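# Close and latch a locker door with a Stretch robot

## Task

Push the locker door closed until it latches and stays shut without the robot holding it. The door must not be flung open hard along the way, and the robot must not tip over or be left leaning. Afterwards, release the door and move the robot away from it.

## Robot and tools

ROBOT. The robot is a Hello Robot Stretch 4, about 1.6 m tall. It has a single arm. Its parts are an omni-wheel base, a lift that rides up a mast, an arm that telescopes forward, a wrist with yaw, pitch and roll joints, and a two-finger gripper. The base rim lies within 0.23 m of the base origin. There are four cameras: head_camera, head_left_camera, head_right_camera (the last two are fisheye) and wrist_camera.

FRAMES. In the base frame the origin is on the floor under the base centre, x points forward, y left and z up. hand_pose is reported in this frame. It marks a point between the open fingertips, and the printed value may be slightly wrong. When all wrist joints are 0, the hand axes line up with the base axes. The odometry frame is the base frame as it was at the start of the scene. base_odometry heading runs from -3.142 to 3.142, with left positive. Wheel slip is counted as travel.

execute_actions. Arguments: actions, a list holding exactly one action or none, and cameras, which can be a list of camera names, "all", null or left out for all cameras, or [] for none. An empty actions list only returns the state and images.

An action can contain base, joints or both. It may add pace ("slow", "default", "fast", "max") and contact_limits. The other form is {"end_of_arm": "enable_torque"} on its own, which turns wrist or gripper motors that have switched off back on, holding them where they are. All motions in one action start together but can finish at different times.

base takes a single relative move, measured from where the base last reported itself:
- translate_m: straight forward (+) or back, -2 to 2 m.
- strafe_m: sideways, left +, -2 to 2 m.
- rotate_rad: turn in place, counter-clockwise +, -3.2 to 3.2 rad.

joints gives absolute targets, one number per named joint:
- lift_m: 0 to 1.2.
- arm_m (extension): 0 to 0.55.
- wrist_yaw_rad: -1.134 to 4.276. 0 is forward, + is left, 3.14 is folded back; above 3.4 the arm can get in the way.
- wrist_pitch_rad: -1.117 to 4.259. 0 is level, 1.57 points down.
- wrist_roll_rad: -1.117 to 4.259. At 0 the fingers are level; + turns clockwise as seen from behind.
- gripper_m: -0.038 to 0.141. This is the fingertip gap; below 0 the fingers squeeze each other.
Done tolerances are ±0.004 for lift, arm and gripper, ±0.02 for yaw and roll, and ±0.05 for pitch. A joint target outside its range is clipped, and the result says so. An unknown key or any other out-of-range value rejects the whole call. One action runs for at most 15 s.

Pace sets base speed to 0.1, 0.3, 0.4 or 0.6 m/s and turn speed to 1, 2, 3 or 4 rad/s. With the lift above 0.2 these are lowered further, down to 0.3 m/s and 1 rad/s at lift 1.2.

contact_limits only accepts arm_m. It runs from 0 (softest) to 0.75, with 0.5 as the default. A lower value makes the arm stop sooner when it meets resistance, which is helpful when pushing a door.

A joint or base left out of an action may still be pushing toward its earlier target without showing it in the status. If one result reports a stop, the remaining execute_actions, wait and finished_scene calls in that same reply are skipped.

wait(seconds 0 to 10) lets the scene run and then returns the state and images. zoom_image(camera, region [x0,y0,x1,y1] in pixels, at most 504x504) enlarges part of that camera's latest image. finished_scene(scene) ends the scene, which cannot be undone, and reports success. Ending a reply with no tool call ends every remaining scene. Image sizes are head 420x560, fisheyes 420x672 and wrist 616x392.

RESULTS. base_status and joint_status give the outcome of each motion:
- done: reached target. For the base this means the wheels turned the full amount, even if they slipped.
- off_target: the part stopped short and may still be pushing.
- contact_stop_at_<key>: resistance stopped it; the target is dropped, and the lift, arm or wheels can go slack.
- limit_stop_at_<name>, including own_body and tilt.
- torque_fault: a wrist or gripper motor switched itself off; send enable_torque.
After a stop the part holds where it is unless it has gone slack, and a slack part holds again once it is next commanded. on_its_own lists things the call did not command; its "held at" shows the held target, not the actual position. limit_stop_at_tilt means the lean is over 6 degrees; lift, arm and wheels then go slack until the lean decreases.

lidar_m gives 12 sectors of 30 degrees each. Sector 1 is straight ahead and they go counter-clockwise: 4 is left, 7 behind, 10 right. "-" means nothing seen or closer than 0.25 m. It covers heights from about 0.15 m to robot height.

wrist_depth_mm is a 7x7 grid of depths from 100 to 2000 mm, starting top left. turned_by_wheels and turned_by_imu disagreeing by more than about 0.1 rad points to a collision or slip. base_tilt is in degrees, with forward and right positive.

motor_effort is a percentage, positive toward higher joint values, with the peak shown in brackets. For wheel_0, wheel_1 and wheel_2, positive turns the base right. Effort at rest outside its usual range means that motor is pushing on something.

TIPS AND HAZARDS.
- Unfold first by sending lift_m 0.4 together with wrist_yaw_rad 0.
- Rolled together with a tilted-up pitch (below -0.2), the wrist can trigger own_body stops.
- Pressing the gripper into the door with the base or arm can torque-fault the wrist.
- A steady hard push with the gripper held high, or with a high contact limit, can tip the robot.
- Don't shove the door fast; it must neither swing open violently nor be hit hard.
- Close it gently and check that it latches and stays shut with nothing touching it.
- Then pull the arm back and move the base away before calling finished_scene.


Each tool is called as name(argument=value, ...), one argument or row to a line, values as JSON.

## Session

execute_actions(
  actions=[],
)

Scene clock: 0.00 s.
base_odometry: x=+0.000 y=+0.000 heading=+0.000 (m, m, rad; odometry frame)
turned_by_wheels: +0.000 (rad since the last result)
turned_by_imu: +0.000 (rad since the last result)
base_tilt: forward=-0.2 right=+0.4 (deg)
lidar_m: 1.77 2.29 2.31 2.49 1.83 2.36 2.58 1.61 1.67 1.44 1.38 1.40
base_status: not commanded
joint_positions: lift_m=+0.183 arm_m=+0.002 wrist_yaw_rad=+3.071 wrist_pitch_rad=+0.021 wrist_roll_rad=+0.002 gripper_m=+0.057
joint_status: not commanded
motor_effort: lift_m=+19 arm_m=+0 wrist_yaw_rad=-1 wrist_pitch_rad=-5 wrist_roll_rad=+0 gripper_m=-1 wheel_0=+0 wheel_1=+0 wheel_2=+0 (%)
hand_pose: x=-0.1081 y=+0.1076 z=+0.3548 quat_wxyz=(+0.035, -0.010, +0.002, +0.999) (m; base frame)
wrist_depth_mm: 138 140 - - - - - / 106 140 - - - - - / 111 140 286 - - - - / 130 152 - - - - - / - - - - - - 1921 / 1336 1336 196 1366 195 1366 1366 / 904 798 917 112 917 866 931
pictures: head_camera, head_left_camera, head_right_camera, wrist_camera
Images, in order (width x height): head_camera 420x560, head_left_camera 420x672, head_right_camera 420x672, wrist_camera 616x392.

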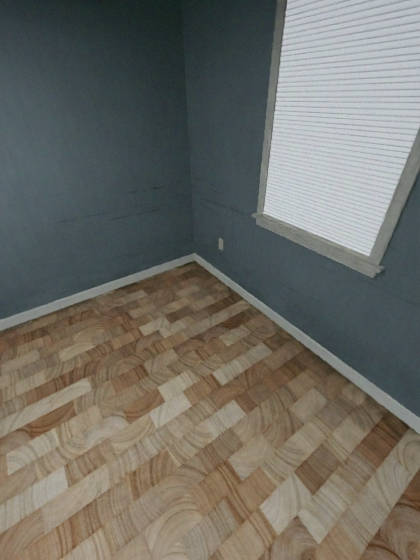

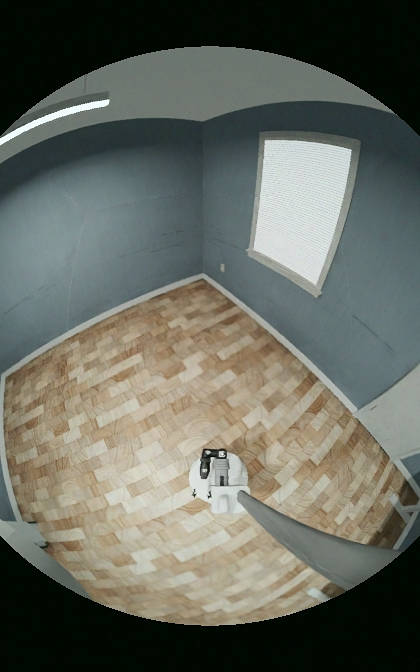

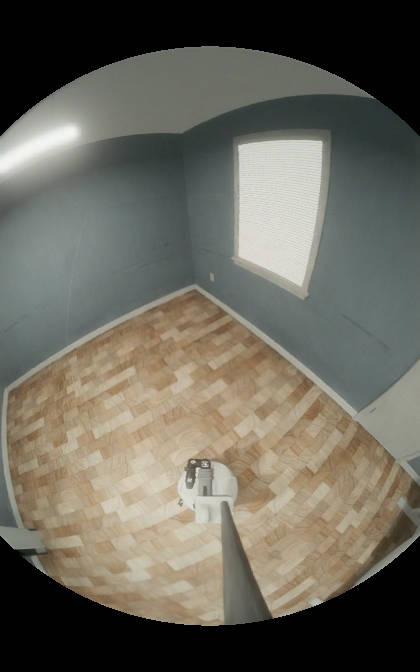

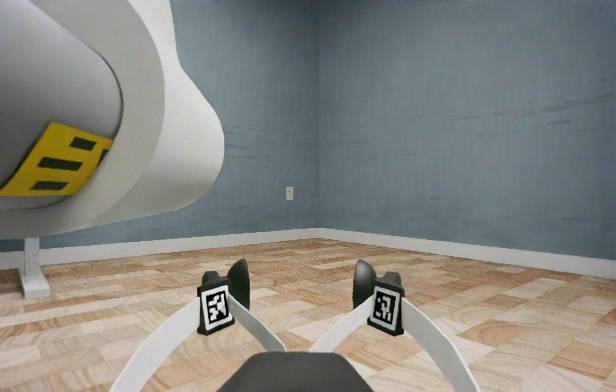

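execute_actions(
  actions=[
    {"base":{"rotate_rad":2.1},"pace":"fast"},
  ],
)

Scene clock: 3.33 s.
base_odometry: x=+0.000 y=+0.000 heading=+2.100 (m, m, rad; odometry frame)
turned_by_wheels: +2.100 (rad since the last result)
turned_by_imu: +2.084 (rad since the last result)
base_tilt: forward=-0.3 right=+0.5 (deg)
lidar_m: 1.81 2.38 2.59 1.61 1.65 1.46 1.38 1.40 1.79 2.29 2.30 2.50
base_status: done
joint_positions: lift_m=+0.183 arm_m=+0.003 wrist_yaw_rad=+3.071 wrist_pitch_rad=+0.021 wrist_roll_rad=+0.002 gripper_m=+0.057
joint_status: not commanded
motor_effort: lift_m=+19(19) arm_m=+0(0) wrist_yaw_rad=-1(0) wrist_pitch_rad=-5(5) wrist_roll_rad=+1(0) gripper_m=-3(3) wheel_0=-2(9) wheel_1=+0(10) wheel_2=-1(12) (%)
hand_pose: x=-0.1081 y=+0.1077 z=+0.3548 quat_wxyz=(+0.035, -0.010, +0.002, +0.999) (m; base frame)
wrist_depth_mm: 137 140 1464 1499 1576 1618 1708 / 106 140 1464 1537 1576 1618 1756 / 111 140 287 1499 1537 1618 1708 / 130 152 1464 1499 1576 1661 1708 / 1336 1397 1464 1537 1537 1661 1756 / 1336 1336 196 1366 195 1366 1336 / 904 809 917 112 931 866 917
pictures: head_camera, head_left_camera, head_right_camera, wrist_camera
Images, in order (width x height): head_camera 420x560, head_left_camera 420x672, head_right_camera 420x672, wrist_camera 616x392.

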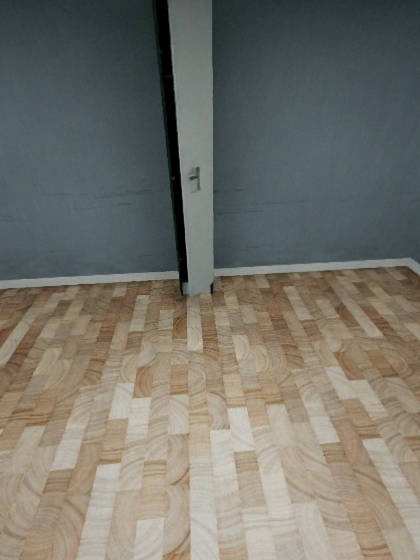

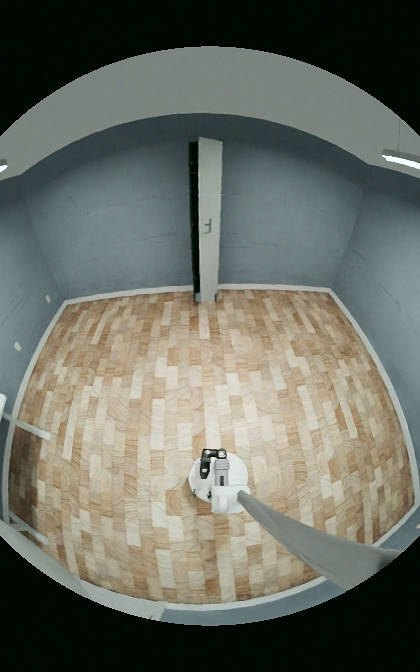

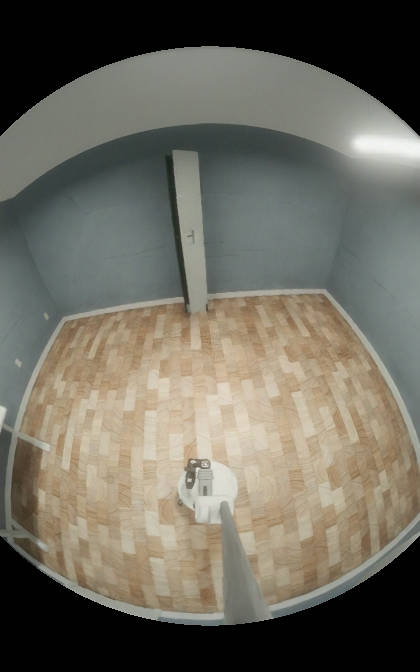

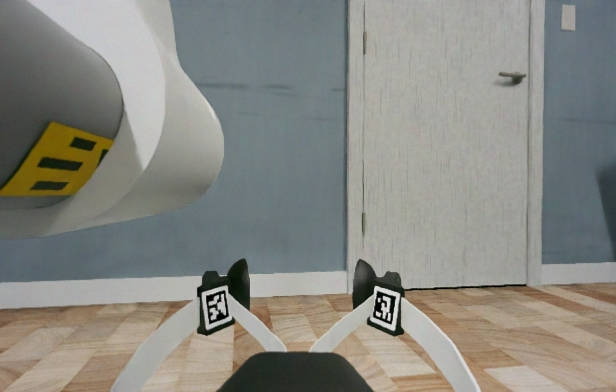

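execute_actions(
  actions=[
    {"base":{"translate_m":1.1},"joints":{"lift_m":0.6,"wrist_yaw_rad":0,"gripper_m":0.0},"pace":"max"},
  ],
)

Scene clock: 8.17 s.
base_odometry: x=-0.555 y=+0.950 heading=+2.100 (m, m, rad; odometry frame)
turned_by_wheels: +0.000 (rad since the last result)
turned_by_imu: -0.001 (rad since the last result)
base_tilt: forward=-0.2 right=+0.5 (deg)
lidar_m: 0.72 0.72 1.63 2.52 1.89 2.34 2.47 2.53 2.36 2.19 1.96 1.33
base_status: done
joint_positions: lift_m=+0.600 arm_m=+0.003 wrist_yaw_rad=+0.000 wrist_pitch_rad=+0.021 wrist_roll_rad=+0.002 gripper_m=+0.000
joint_status: all done
motor_effort: lift_m=+22(27) arm_m=+0(0) wrist_yaw_rad=-1(4) wrist_pitch_rad=-6(6) wrist_roll_rad=+0(0) gripper_m=-4(3) wheel_0=-1(4) wheel_1=+0(11) wheel_2=+1(14) (%)
hand_pose: x=+0.4619 y=-0.0873 z=+0.7720 quat_wxyz=(+1.000, +0.001, +0.010, +0.000) (m; base frame)
wrist_depth_mm: 946 559 647 1025 1042 1060 1098 / 946 530 647 1025 1060 1060 1078 / 946 530 647 1025 1042 1078 1098 / 960 535 654 1025 1060 1078 1118 / 960 535 654 1025 1060 1078 1098 / 976 535 188 193 1042 1078 1118 / 960 500 634 112 1042 1078 1118
pictures: head_camera, head_left_camera, head_right_camera, wrist_camera
Images, in order (width x height): head_camera 420x560, head_left_camera 420x672, head_right_camera 420x672, wrist_camera 616x392.

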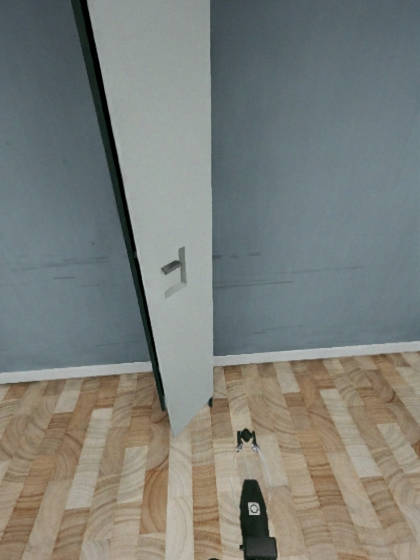

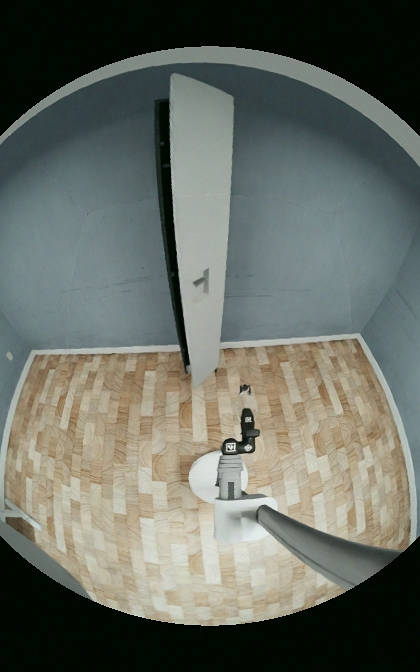

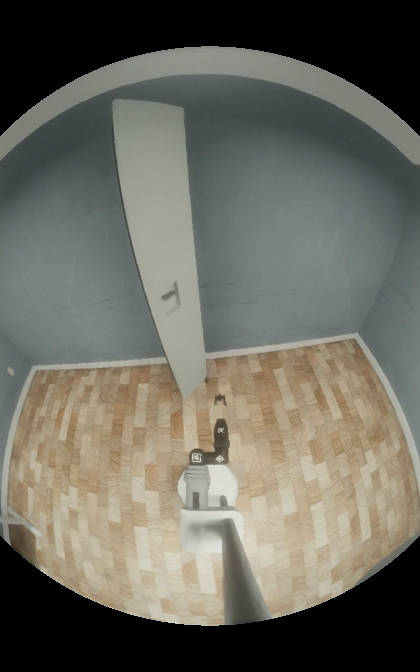

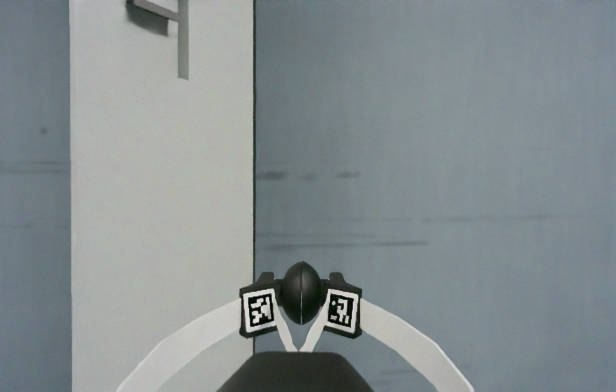

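execute_actions(
  actions=[
    {"base":{"rotate_rad":0.3},"joints":{"arm_m":0.22}},
  ],
  cameras=["head_camera","wrist_camera"],
)

Scene clock: 13.97 s.
base_odometry: x=-0.555 y=+0.950 heading=+2.400 (m, m, rad; odometry frame)
turned_by_wheels: +0.300 (rad since the last result)
turned_by_imu: +0.297 (rad since the last result)
base_tilt: forward=-0.3 right=+0.4 (deg)
lidar_m: 0.72 1.38 2.30 1.88 1.96 2.49 2.46 2.63 2.20 2.19 1.48 0.91
base_status: done
joint_positions: lift_m=+0.600 arm_m=+0.219 wrist_yaw_rad=+0.000 wrist_pitch_rad=+0.021 wrist_roll_rad=+0.002 gripper_m=+0.000
joint_status: all done
motor_effort: lift_m=+22(22) arm_m=+8(10) wrist_yaw_rad=+0(0) wrist_pitch_rad=-5(5) wrist_roll_rad=+0(0) gripper_m=-4(6) wheel_0=-1(4) wheel_1=+0(4) wheel_2=-2(8) (%)
hand_pose: x=+0.6779 y=-0.0874 z=+0.7720 quat_wxyz=(+1.000, +0.001, +0.010, +0.000) (m; base frame)
wrist_depth_mm: 931 878 307 336 397 741 707 / 946 878 309 336 397 741 715 / 931 891 309 336 402 732 715 / 931 878 310 338 402 741 723 / 946 891 310 340 404 741 715 / 946 891 187 193 394 741 715 / 946 891 300 112 384 741 723
pictures: head_camera, wrist_camera
Images, in order (width x height): head_camera 420x560, wrist_camera 616x392.

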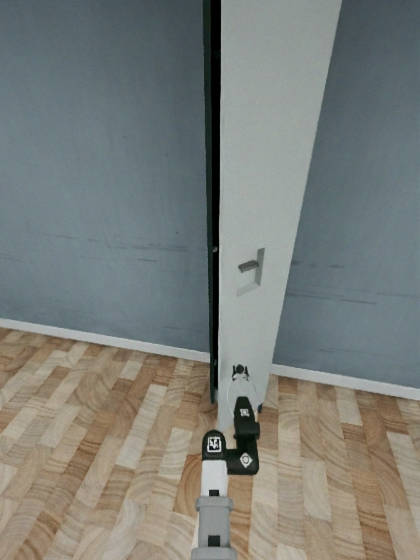

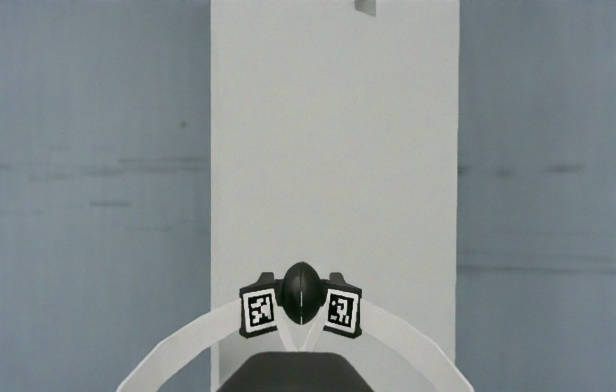

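execute_actions(
  actions=[
    {"joints":{"arm_m":0.5},"pace":"slow","contact_limits":{"arm_m":0.35}},
  ],
  cameras=["head_camera","wrist_camera"],
)

Scene clock: 19.60 s.
base_odometry: x=-0.555 y=+0.949 heading=+2.399 (m, m, rad; odometry frame)
turned_by_wheels: +0.000 (rad since the last result)
turned_by_imu: +0.000 (rad since the last result)
base_tilt: forward=-0.3 right=+0.4 (deg)
lidar_m: 0.90 1.40 2.27 1.92 1.92 2.50 2.47 2.63 2.20 2.20 1.50 0.93
base_status: not commanded
joint_positions: lift_m=+0.600 arm_m=+0.484 wrist_yaw_rad=-0.009 wrist_pitch_rad=+0.020 wrist_roll_rad=+0.002 gripper_m=+0.000
joint_status: arm_m contact_stop (moved +0.266 of +0.281)
on_its_own: arm_m is slack since a contact_stop (your +0.500 is given up); wrist_yaw_rad is at rest, and its effort (+24) is outside its rest range (-13 to +13)
motor_effort: lift_m=+22(22) arm_m=+0(20) wrist_yaw_rad=+24(44) wrist_pitch_rad=-3(5) wrist_roll_rad=+1(0) gripper_m=-2(3) wheel_0=+4(4) wheel_1=+2(4) wheel_2=-9(13) (%)
contact_limits: arm_m 0.35
hand_pose: x=+0.9429 y=-0.0899 z=+0.7723 quat_wxyz=(+1.000, +0.001, +0.010, -0.004) (m; base frame)
wrist_depth_mm: 627 251 241 230 221 213 206 / 634 253 242 231 221 213 207 / 634 254 242 232 222 214 208 / 634 255 243 233 224 214 208 / 640 255 244 231 224 215 208 / 634 256 188 200 221 215 209 / 640 254 245 112 224 213 209
pictures: head_camera, wrist_camera
Images, in order (width x height): head_camera 420x560, wrist_camera 616x392.

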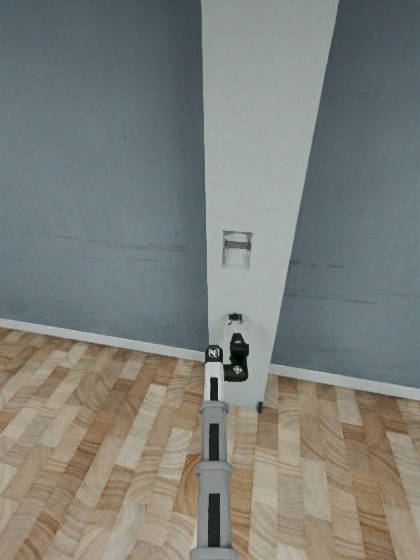

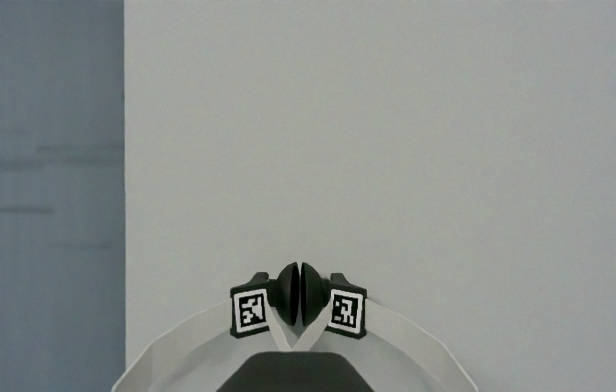

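execute_actions(
  actions=[
    {"joints":{"arm_m":0.44}},
  ],
  cameras=[],
)

execute_actions(
  actions=[
    {"base":{"strafe_m":0.07}},
  ],
  cameras=["head_camera","wrist_camera","head_left_camera"],
)

execute_actions(
  actions=[
    {"joints":{"arm_m":0.53},"pace":"slow","contact_limits":{"arm_m":0.5}},
  ],
  cameras=["head_camera","wrist_camera"],
)

Scene clock: 26.77 s.
base_odometry: x=-0.555 y=+0.950 heading=+2.400 (m, m, rad; odometry frame)
turned_by_wheels: +0.000 (rad since the last result)
turned_by_imu: +0.000 (rad since the last result)
base_tilt: forward=-0.2 right=+0.5 (deg)
lidar_m: 0.91 1.40 2.28 1.88 1.97 2.47 2.48 2.66 2.19 2.19 1.51 0.94
base_status: not commanded
joint_positions: lift_m=+0.600 arm_m=+0.441 wrist_yaw_rad=+0.000 wrist_pitch_rad=+0.021 wrist_roll_rad=+0.002 gripper_m=+0.000
joint_status: all done
motor_effort: lift_m=+22(22) arm_m=-8(5) wrist_yaw_rad=+0(23) wrist_pitch_rad=-4(4) wrist_roll_rad=+0(0) gripper_m=-4(4) wheel_0=+1(4) wheel_1=+2(2) wheel_2=-2(9) (%)
hand_pose: x=+0.9007 y=-0.0874 z=+0.7721 quat_wxyz=(+1.000, +0.001, +0.010, +0.000) (m; base frame)
wrist_depth_mm: 676 640 283 272 259 249 242 / 683 647 285 272 260 250 242 / 683 647 286 273 262 251 243 / 691 654 287 273 263 251 243 / 683 654 287 273 263 252 245 / 691 661 187 193 259 253 245 / 691 654 287 112 263 251 245
pictures: none
No camera images: the call's "cameras" was empty. Leave "cameras" out to get every camera's image.

Scene clock: 28.03 s.
base_odometry: x=-0.602 y=+0.898 heading=+2.400 (m, m, rad; odometry frame)
turned_by_wheels: +0.000 (rad since the last result)
turned_by_imu: +0.000 (rad since the last result)
base_tilt: forward=-0.3 right=+0.4 (deg)
lidar_m: 0.92 1.39 2.30 1.82 1.87 2.47 2.46 2.74 2.24 2.26 1.50 0.93
base_status: done
joint_positions: lift_m=+0.600 arm_m=+0.441 wrist_yaw_rad=+0.000 wrist_pitch_rad=+0.021 wrist_roll_rad=+0.002 gripper_m=+0.000
joint_status: not commanded
motor_effort: lift_m=+22(22) arm_m=-8(8) wrist_yaw_rad=-1(0) wrist_pitch_rad=-4(4) wrist_roll_rad=+0(0) gripper_m=-3(4) wheel_0=+1(7) wheel_1=-1(8) wheel_2=+0(0) (%)
hand_pose: x=+0.9007 y=-0.0874 z=+0.7721 quat_wxyz=(+1.000, +0.001, +0.010, +0.000) (m; base frame)
wrist_depth_mm: 691 661 627 286 274 263 254 / 699 661 634 286 274 263 254 / 699 661 634 287 274 264 255 / 699 668 640 287 274 265 254 / 699 668 640 287 277 265 256 / 707 668 188 193 274 265 257 / 707 668 634 112 277 264 257
pictures: head_camera, head_left_camera, wrist_camera
Images, in order (width x height): head_camera 420x560, head_left_camera 420x672, wrist_camera 616x392.

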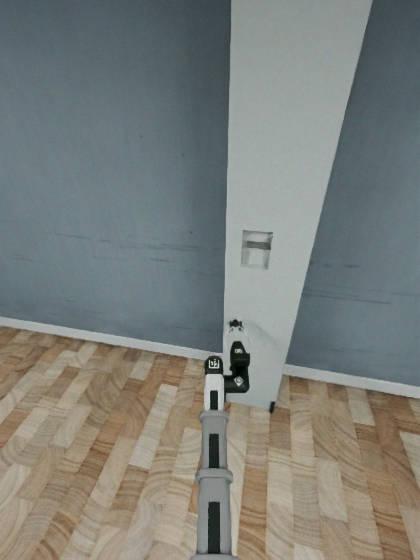

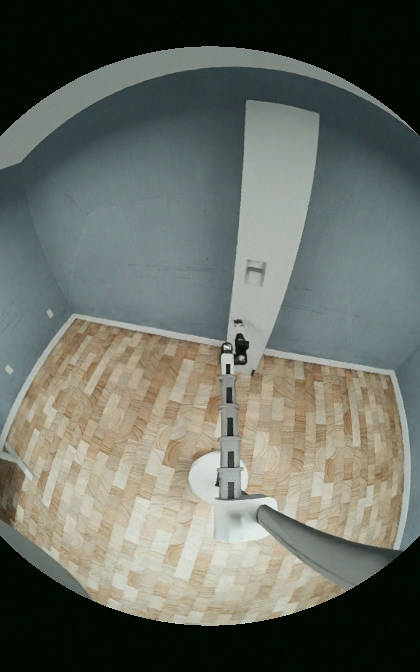

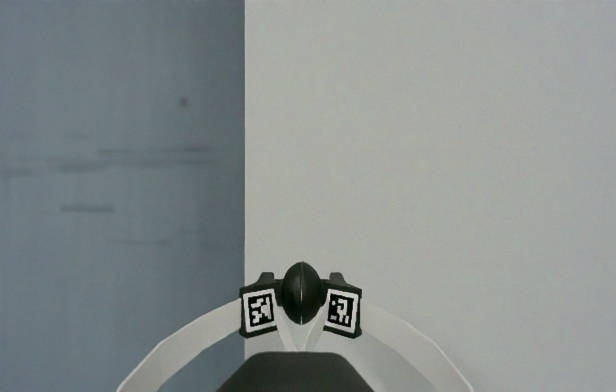

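Scene clock: 29.87 s.
base_odometry: x=-0.602 y=+0.898 heading=+2.399 (m, m, rad; odometry frame)
turned_by_wheels: -0.001 (rad since the last result)
turned_by_imu: +0.004 (rad since the last result)
base_tilt: forward=-0.3 right=+0.4 (deg)
lidar_m: 0.91 1.42 2.32 1.82 1.85 2.48 2.46 2.71 2.26 2.25 1.50 0.93
base_status: not commanded
joint_positions: lift_m=+0.600 arm_m=+0.500 wrist_yaw_rad=-0.010 wrist_pitch_rad=+0.020 wrist_roll_rad=+0.002 gripper_m=+0.000
joint_status: arm_m contact_stop (moved +0.058 of +0.089)
on_its_own: arm_m is slack since a contact_stop (your +0.530 is given up); wrist_yaw_rad is at rest, and its effort (+27) is outside its rest range (-13 to +13)
motor_effort: lift_m=+22(22) arm_m=+0(23) wrist_yaw_rad=+27(55) wrist_pitch_rad=-4(7) wrist_roll_rad=+1(0) gripper_m=-1(5) wheel_0=+0(5) wheel_1=+0(5) wheel_2=-10(15) (%)
contact_limits: arm_m 0.5
hand_pose: x=+0.9580 y=-0.0902 z=+0.7722 quat_wxyz=(+1.000, +0.001, +0.010, -0.005) (m; base frame)
wrist_depth_mm: 634 603 574 231 221 213 207 / 634 597 574 232 223 213 207 / 627 609 574 233 224 214 208 / 634 609 574 233 224 215 208 / 640 609 580 233 224 216 208 / 640 609 189 202 220 216 209 / 640 609 413 112 225 214 210
pictures: head_camera, wrist_camera
Images, in order (width x height): head_camera 420x560, wrist_camera 616x392.

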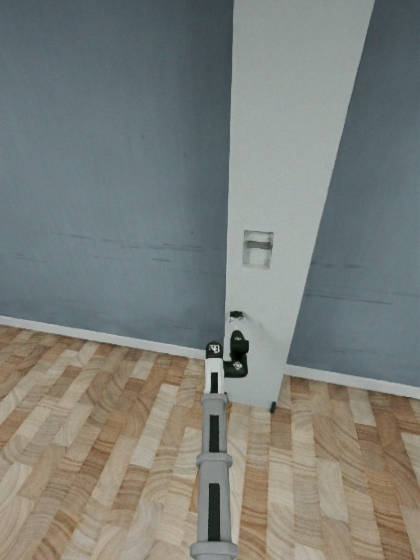

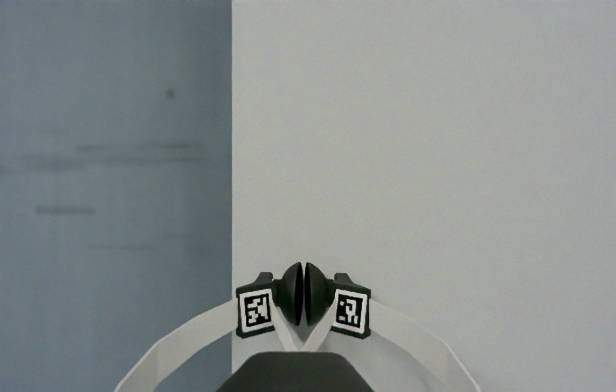

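execute_actions(
  actions=[
    {"joints":{"arm_m":0.1},"pace":"fast"},
  ],
  cameras=[],
)

execute_actions(
  actions=[
    {"base":{"strafe_m":0.4},"joints":{"wrist_yaw_rad":-0.55},"pace":"fast"},
  ],
  cameras=["head_camera","wrist_camera"],
)

Scene clock: 34.73 s.
base_odometry: x=-0.602 y=+0.898 heading=+2.400 (m, m, rad; odometry frame)
turned_by_wheels: +0.001 (rad since the last result)
turned_by_imu: +0.001 (rad since the last result)
base_tilt: forward=-0.3 right=+0.5 (deg)
lidar_m: 0.93 1.44 2.34 1.82 1.87 2.47 2.46 2.70 2.27 2.25 1.51 0.93
base_status: not commanded
joint_positions: lift_m=+0.600 arm_m=+0.101 wrist_yaw_rad=+0.000 wrist_pitch_rad=+0.021 wrist_roll_rad=+0.002 gripper_m=+0.000
joint_status: all done
motor_effort: lift_m=+22(22) arm_m=-8(7) wrist_yaw_rad=+0(27) wrist_pitch_rad=-6(6) wrist_roll_rad=+1(0) gripper_m=-4(4) wheel_0=-1(1) wheel_1=-1(1) wheel_2=+0(10) (%)
hand_pose: x=+0.5607 y=-0.0875 z=+0.7719 quat_wxyz=(+1.000, +0.001, +0.011, +0.000) (m; base frame)
wrist_depth_mm: 1078 1042 976 640 591 831 831 / 1078 1042 976 621 591 831 820 / 1078 1025 976 621 597 831 831 / 1098 1025 991 627 591 842 831 / 1098 1042 991 621 597 842 831 / 1098 1042 188 194 591 854 831 / 1098 1025 991 111 597 866 831
pictures: none
No camera images: the call's "cameras" was empty. Leave "cameras" out to get every camera's image.

Scene clock: 36.97 s.
base_odometry: x=-0.873 y=+0.603 heading=+2.400 (m, m, rad; odometry frame)
turned_by_wheels: +0.000 (rad since the last result)
turned_by_imu: -0.002 (rad since the last result)
base_tilt: forward=-0.3 right=+0.5 (deg)
lidar_m: 1.33 1.52 2.06 1.54 1.44 2.36 2.38 2.71 2.65 2.65 1.62 1.04
base_status: done
joint_positions: lift_m=+0.600 arm_m=+0.101 wrist_yaw_rad=-0.550 wrist_pitch_rad=+0.021 wrist_roll_rad=+0.002 gripper_m=+0.000
joint_status: all done
motor_effort: lift_m=+22(22) arm_m=-8(8) wrist_yaw_rad=-1(9) wrist_pitch_rad=-5(6) wrist_roll_rad=+0(0) gripper_m=-3(4) wheel_0=+0(13) wheel_1=+0(7) wheel_2=+0(0) (%)
hand_pose: x=+0.4725 y=-0.2252 z=+0.7719 quat_wxyz=(+0.962, +0.004, +0.010, -0.271) (m; base frame)
wrist_depth_mm: 904 946 991 778 854 1308 1464 / 891 960 1008 809 854 1336 1464 / 904 960 1025 788 854 1336 1464 / 904 960 1008 788 866 1366 1499 / 891 960 1008 798 1229 1336 1499 / 904 976 188 193 854 1336 1499 / 891 946 1025 112 854 1366 1499
pictures: head_camera, wrist_camera
Images, in order (width x height): head_camera 420x560, wrist_camera 616x392.

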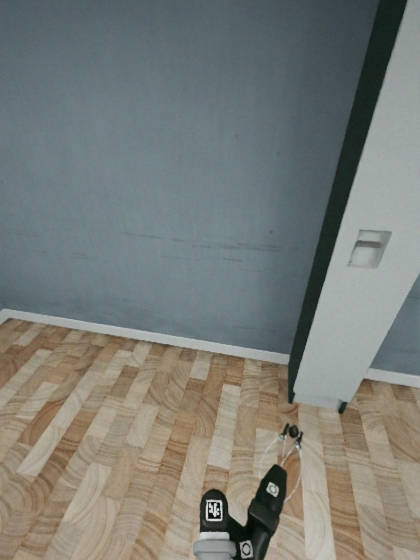

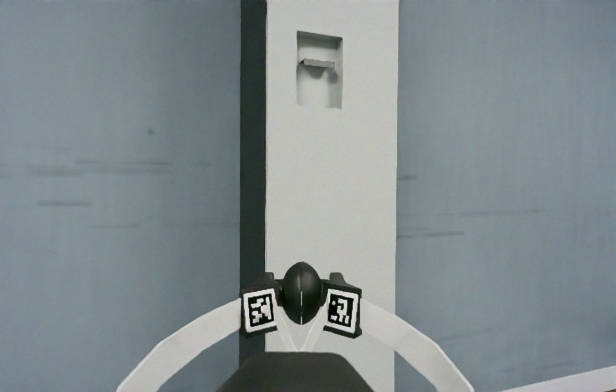

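finished_scene(
  scene=1,
)

The scene is finished: the task was done.


## Next scene

The same job, from a new start.

execute_actions(
  actions=[],
)

Scene clock: 0.00 s.
base_odometry: x=+0.000 y=+0.000 heading=+0.000 (m, m, rad; odometry frame)
turned_by_wheels: +0.000 (rad since the last result)
turned_by_imu: +0.000 (rad since the last result)
base_tilt: forward=-0.3 right=+0.5 (deg)
lidar_m: 2.14 2.59 2.15 0.99 0.98 1.10 1.12 1.10 1.27 2.03 2.95 3.14
base_status: not commanded
joint_positions: lift_m=+0.207 arm_m=+0.003 wrist_yaw_rad=+3.198 wrist_pitch_rad=+0.021 wrist_roll_rad=+0.002 gripper_m=+0.057
joint_status: not commanded
motor_effort: lift_m=+19 arm_m=+0 wrist_yaw_rad=-2 wrist_pitch_rad=-4 wrist_roll_rad=+0 gripper_m=-1 wheel_0=+0 wheel_1=+0 wheel_2=-1 (%)
hand_pose: x=-0.1195 y=+0.0710 z=+0.3792 quat_wxyz=(-0.028, -0.010, +0.001, +1.000) (m; base frame)
wrist_depth_mm: - 136 211 1308 1336 1499 1182 / - 112 135 1308 1336 1537 1661 / - 116 137 1281 1366 1499 1618 / 129 137 187 1336 1430 1576 1661 / 218 1160 1205 1281 1397 1537 1618 / 230 1160 198 1281 196 1464 1464 / 230 854 976 111 960 917 1008
pictures: head_camera, head_left_camera, head_right_camera, wrist_camera
Images, in order (width x height): head_camera 420x560, head_left_camera 420x672, head_right_camera 420x672, wrist_camera 616x392.

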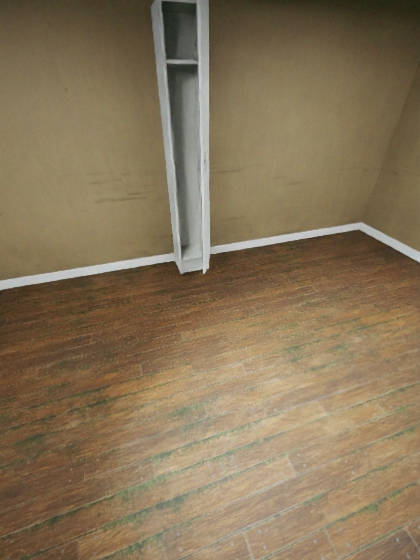

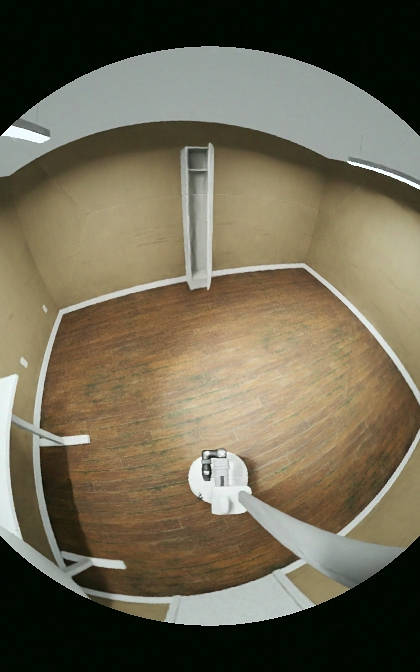

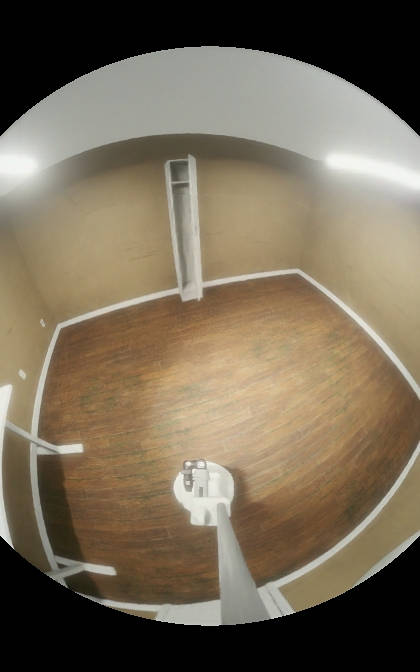

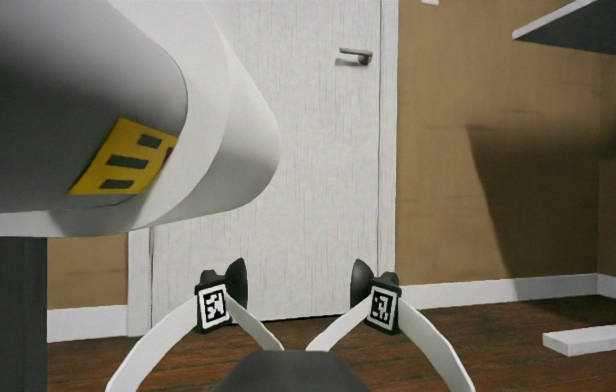

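execute_actions(
  actions=[
    {"base":{"rotate_rad":-0.236},"pace":"fast"},
  ],
  cameras=[],
)

execute_actions(
  actions=[
    {"base":{"translate_m":1.7},"joints":{"lift_m":0.6,"wrist_yaw_rad":0,"gripper_m":0.0},"pace":"max"},
  ],
  cameras=["head_left_camera"],
)

execute_actions(
  actions=[
    {"base":{"rotate_rad":1.03},"pace":"fast"},
  ],
)

Scene clock: 7.13 s.
base_odometry: x=+0.000 y=+0.000 heading=-0.236 (m, m, rad; odometry frame)
turned_by_wheels: -0.236 (rad since the last result)
turned_by_imu: -0.235 (rad since the last result)
base_tilt: forward=-0.3 right=+0.4 (deg)
lidar_m: 2.36 2.12 2.65 1.04 0.97 1.03 1.17 1.10 1.19 1.49 2.95 3.03
base_status: done
joint_positions: lift_m=+0.207 arm_m=+0.003 wrist_yaw_rad=+3.198 wrist_pitch_rad=+0.021 wrist_roll_rad=+0.002 gripper_m=+0.057
joint_status: not commanded
motor_effort: lift_m=+19(19) arm_m=+0(0) wrist_yaw_rad=-2(0) wrist_pitch_rad=-5(6) wrist_roll_rad=+0(1) gripper_m=-2(3) wheel_0=+0(6) wheel_1=+0(7) wheel_2=+0(8) (%)
hand_pose: x=-0.1195 y=+0.0710 z=+0.3792 quat_wxyz=(-0.028, -0.010, +0.001, +1.000) (m; base frame)
wrist_depth_mm: - 136 209 1430 1618 1205 1118 / - 112 135 1397 1661 1863 1537 / - 116 136 1464 1708 1921 1618 / 129 137 187 1430 1708 1808 1618 / 217 1160 1281 1430 1708 1863 1576 / 229 1118 197 1397 196 1366 1499 / 230 866 976 111 946 946 976
pictures: none
No camera images: the call's "cameras" was empty. Leave "cameras" out to get every camera's image.

Scene clock: 11.53 s.
base_odometry: x=+1.653 y=-0.397 heading=-0.236 (m, m, rad; odometry frame)
turned_by_wheels: +0.000 (rad since the last result)
turned_by_imu: -0.001 (rad since the last result)
base_tilt: forward=-0.3 right=+0.5 (deg)
lidar_m: 1.23 0.86 0.66 1.59 2.68 2.07 2.70 2.55 2.61 2.15 2.01 1.76
base_status: done
joint_positions: lift_m=+0.600 arm_m=+0.003 wrist_yaw_rad=+0.000 wrist_pitch_rad=+0.021 wrist_roll_rad=+0.002 gripper_m=+0.000
joint_status: all done
motor_effort: lift_m=+22(27) arm_m=+0(0) wrist_yaw_rad=-1(11) wrist_pitch_rad=-5(6) wrist_roll_rad=+0(0) gripper_m=-4(3) wheel_0=+0(6) wheel_1=+0(8) wheel_2=+0(15) (%)
hand_pose: x=+0.4618 y=-0.0874 z=+0.7720 quat_wxyz=(+1.000, +0.001, +0.010, +0.000) (m; base frame)
wrist_depth_mm: 842 917 1060 1205 1430 1756 1618 / 842 946 1060 1229 1464 1756 1661 / 831 931 1042 1229 1430 1756 1576 / 854 946 1060 1229 1430 1756 1576 / 842 946 1078 1255 1430 1756 1618 / 854 960 189 193 1430 1756 1576 / 854 904 1060 111 1397 1708 1661
pictures: head_left_camera
Images, in order (width x height): head_left_camera 420x672.

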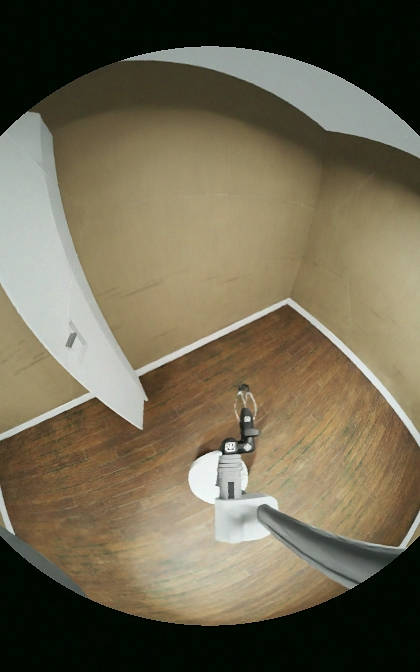

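Scene clock: 13.03 s.
base_odometry: x=+1.653 y=-0.397 heading=+0.794 (m, m, rad; odometry frame)
turned_by_wheels: +1.030 (rad since the last result)
turned_by_imu: +1.022 (rad since the last result)
base_tilt: forward=-0.2 right=+0.5 (deg)
lidar_m: 0.66 1.57 2.68 2.06 2.59 2.51 2.63 2.18 2.03 1.76 1.24 0.89
base_status: done
joint_positions: lift_m=+0.600 arm_m=+0.003 wrist_yaw_rad=+0.000 wrist_pitch_rad=+0.021 wrist_roll_rad=+0.002 gripper_m=+0.000
joint_status: not commanded
motor_effort: lift_m=+22(22) arm_m=+0(0) wrist_yaw_rad=-2(1) wrist_pitch_rad=-5(6) wrist_roll_rad=+1(0) gripper_m=-4(3) wheel_0=-2(5) wheel_1=-1(6) wheel_2=+0(9) (%)
hand_pose: x=+0.4619 y=-0.0874 z=+0.7720 quat_wxyz=(+1.000, +0.001, +0.010, +0.000) (m; base frame)
wrist_depth_mm: 1499 1308 466 539 661 831 778 / 1499 1308 469 512 676 842 778 / 1537 1281 473 517 683 842 778 / 1576 1336 473 521 683 842 778 / 1537 1308 477 521 691 842 788 / 1537 1308 188 193 621 854 788 / 1537 1281 462 111 585 854 788
pictures: head_camera, head_left_camera, head_right_camera, wrist_camera
Images, in order (width x height): head_camera 420x560, head_left_camera 420x672, head_right_camera 420x672, wrist_camera 616x392.

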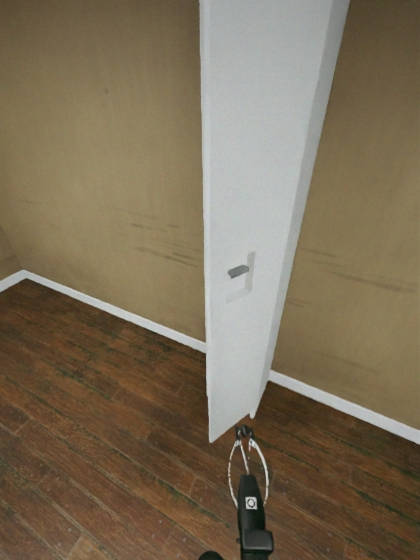

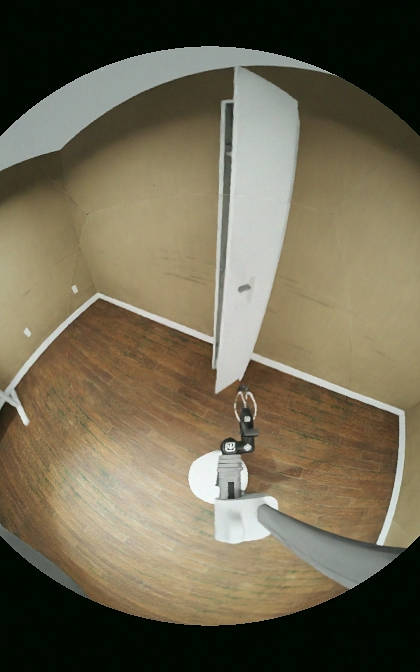

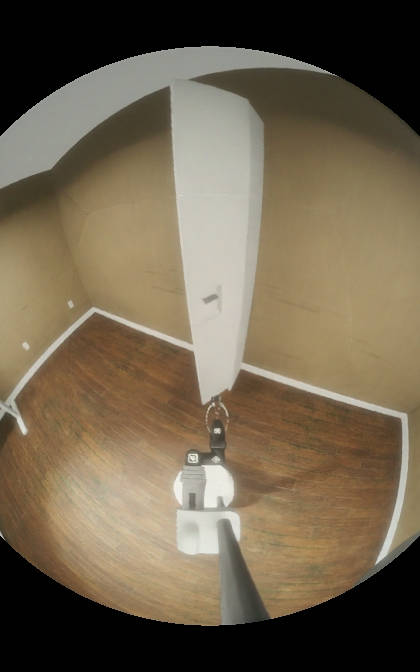

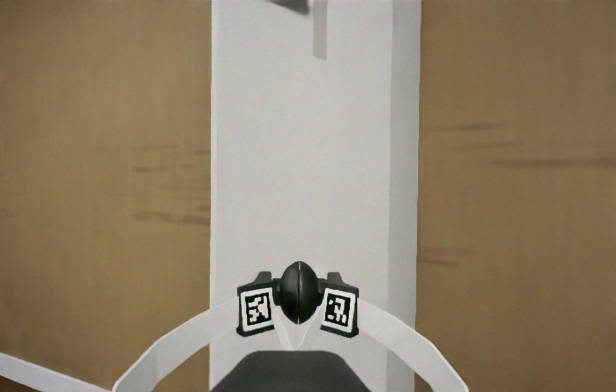

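execute_actions(
  actions=[
    {"base":{"strafe_m":0.05},"joints":{"arm_m":0.21}},
  ],
  cameras=[],
)

execute_actions(
  actions=[
    {"joints":{"arm_m":0.54},"pace":"slow","contact_limits":{"arm_m":0.38}},
  ],
  cameras=["head_camera","wrist_camera"],
)

execute_actions(
  actions=[
    {"joints":{"arm_m":0.2},"pace":"fast"},
  ],
)

Scene clock: 18.63 s.
base_odometry: x=+1.617 y=-0.362 heading=+0.794 (m, m, rad; odometry frame)
turned_by_wheels: +0.000 (rad since the last result)
turned_by_imu: +0.000 (rad since the last result)
base_tilt: forward=-0.3 right=+0.4 (deg)
lidar_m: 0.66 1.61 2.65 2.03 2.57 2.53 2.61 2.22 2.07 1.82 1.24 0.83
base_status: done
joint_positions: lift_m=+0.600 arm_m=+0.209 wrist_yaw_rad=+0.000 wrist_pitch_rad=+0.021 wrist_roll_rad=+0.002 gripper_m=+0.000
joint_status: all done
motor_effort: lift_m=+22(22) arm_m=+7(5) wrist_yaw_rad=-1(1) wrist_pitch_rad=-5(5) wrist_roll_rad=+0(0) gripper_m=-2(2) wheel_0=+2(9) wheel_1=-1(7) wheel_2=+0(3) (%)
hand_pose: x=+0.6680 y=-0.0874 z=+0.7720 quat_wxyz=(+1.000, +0.001, +0.010, +0.000) (m; base frame)
wrist_depth_mm: 1281 1078 248 272 332 668 634 / 1281 1098 249 273 334 676 640 / 1281 1078 249 276 334 668 647 / 1255 1078 251 277 340 676 640 / 1281 1078 252 278 338 661 640 / 1255 1098 188 193 329 668 647 / 1255 1098 245 111 314 668 647
pictures: none
No camera images: the call's "cameras" was empty. Leave "cameras" out to get every camera's image.

Scene clock: 22.43 s.
base_odometry: x=+1.617 y=-0.362 heading=+0.795 (m, m, rad; odometry frame)
turned_by_wheels: +0.001 (rad since the last result)
turned_by_imu: +0.004 (rad since the last result)
base_tilt: forward=-0.3 right=+0.4 (deg)
lidar_m: 0.90 1.59 2.65 2.05 2.54 2.51 2.60 2.21 2.07 1.84 1.27 0.89
base_status: not commanded
joint_positions: lift_m=+0.600 arm_m=+0.489 wrist_yaw_rad=+0.000 wrist_pitch_rad=+0.021 wrist_roll_rad=+0.002 gripper_m=+0.000
joint_status: arm_m contact_stop (moved +0.280 of +0.331)
on_its_own: arm_m is slack since a contact_stop (your +0.540 is given up)
motor_effort: lift_m=+22(22) arm_m=+0(23) wrist_yaw_rad=-2(23) wrist_pitch_rad=-6(7) wrist_roll_rad=+0(1) gripper_m=-6(7) wheel_0=+13(13) wheel_1=+8(8) wheel_2=-2(8) (%)
contact_limits: arm_m 0.38
hand_pose: x=+0.9480 y=-0.0873 z=+0.7719 quat_wxyz=(+1.000, +0.001, +0.011, +0.000) (m; base frame)
wrist_depth_mm: 866 741 258 229 206 187 174 / 866 750 258 230 206 187 175 / 878 759 259 230 207 187 175 / 891 750 260 230 208 188 176 / 891 759 260 229 207 188 177 / 878 750 187 189 203 189 176 / 891 707 265 111 204 187 176
pictures: head_camera, wrist_camera
Images, in order (width x height): head_camera 420x560, wrist_camera 616x392.

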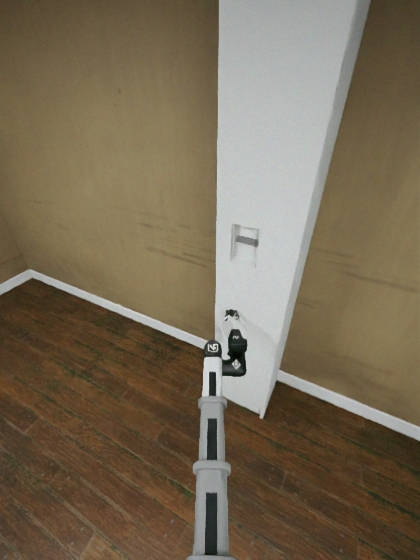

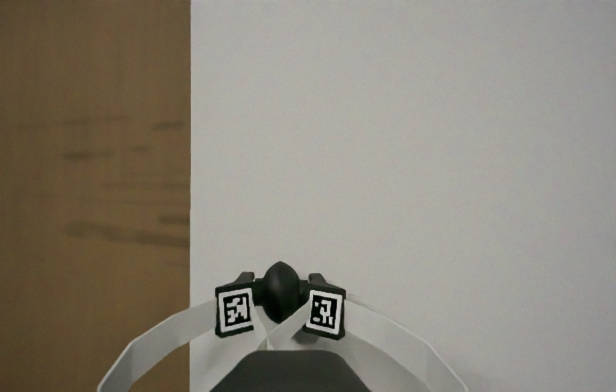

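not run: a stop came earlier in this reply.

execute_actions(
  actions=[
    {"joints":{"arm_m":0.15},"pace":"fast"},
  ],
  cameras=["head_camera","wrist_camera"],
)

Scene clock: 26.77 s.
base_odometry: x=+1.617 y=-0.362 heading=+0.794 (m, m, rad; odometry frame)
turned_by_wheels: -0.001 (rad since the last result)
turned_by_imu: -0.002 (rad since the last result)
base_tilt: forward=-0.3 right=+0.4 (deg)
lidar_m: 0.90 1.61 2.65 2.04 2.55 2.52 2.60 2.23 2.08 1.81 1.26 0.86
base_status: not commanded
joint_positions: lift_m=+0.600 arm_m=+0.151 wrist_yaw_rad=+0.000 wrist_pitch_rad=+0.021 wrist_roll_rad=+0.002 gripper_m=+0.000
joint_status: all done
motor_effort: lift_m=+22(22) arm_m=-7(10) wrist_yaw_rad=+0(18) wrist_pitch_rad=-6(7) wrist_roll_rad=+0(1) gripper_m=-3(5) wheel_0=+0(13) wheel_1=+0(8) wheel_2=+0(2) (%)
hand_pose: x=+0.6106 y=-0.0875 z=+0.7719 quat_wxyz=(+1.000, +0.001, +0.011, +0.000) (m; base frame)
wrist_depth_mm: 1336 1160 1008 580 504 723 676 / 1336 1160 1025 564 504 715 683 / 1366 1138 1008 559 504 715 683 / 1397 1138 1025 564 504 732 691 / 1336 1160 1025 554 508 732 691 / 1366 1182 188 193 492 732 691 / 1397 1138 1025 111 504 732 699
pictures: head_camera, wrist_camera
Images, in order (width x height): head_camera 420x560, wrist_camera 616x392.

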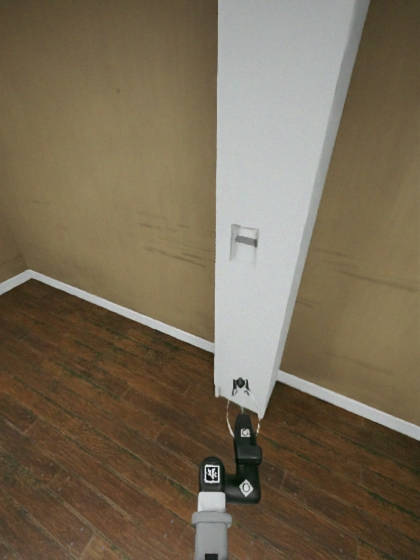

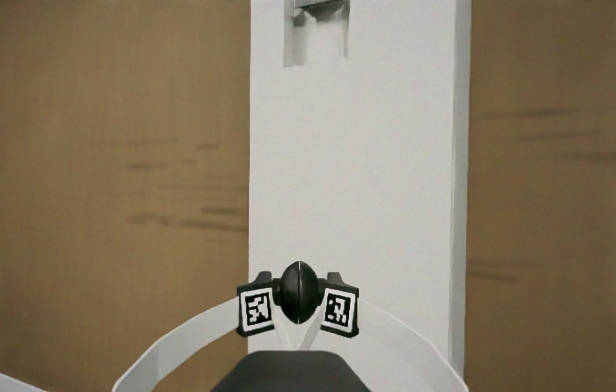

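finished_scene(
  scene=2,
)

The scene is finished: the task was done.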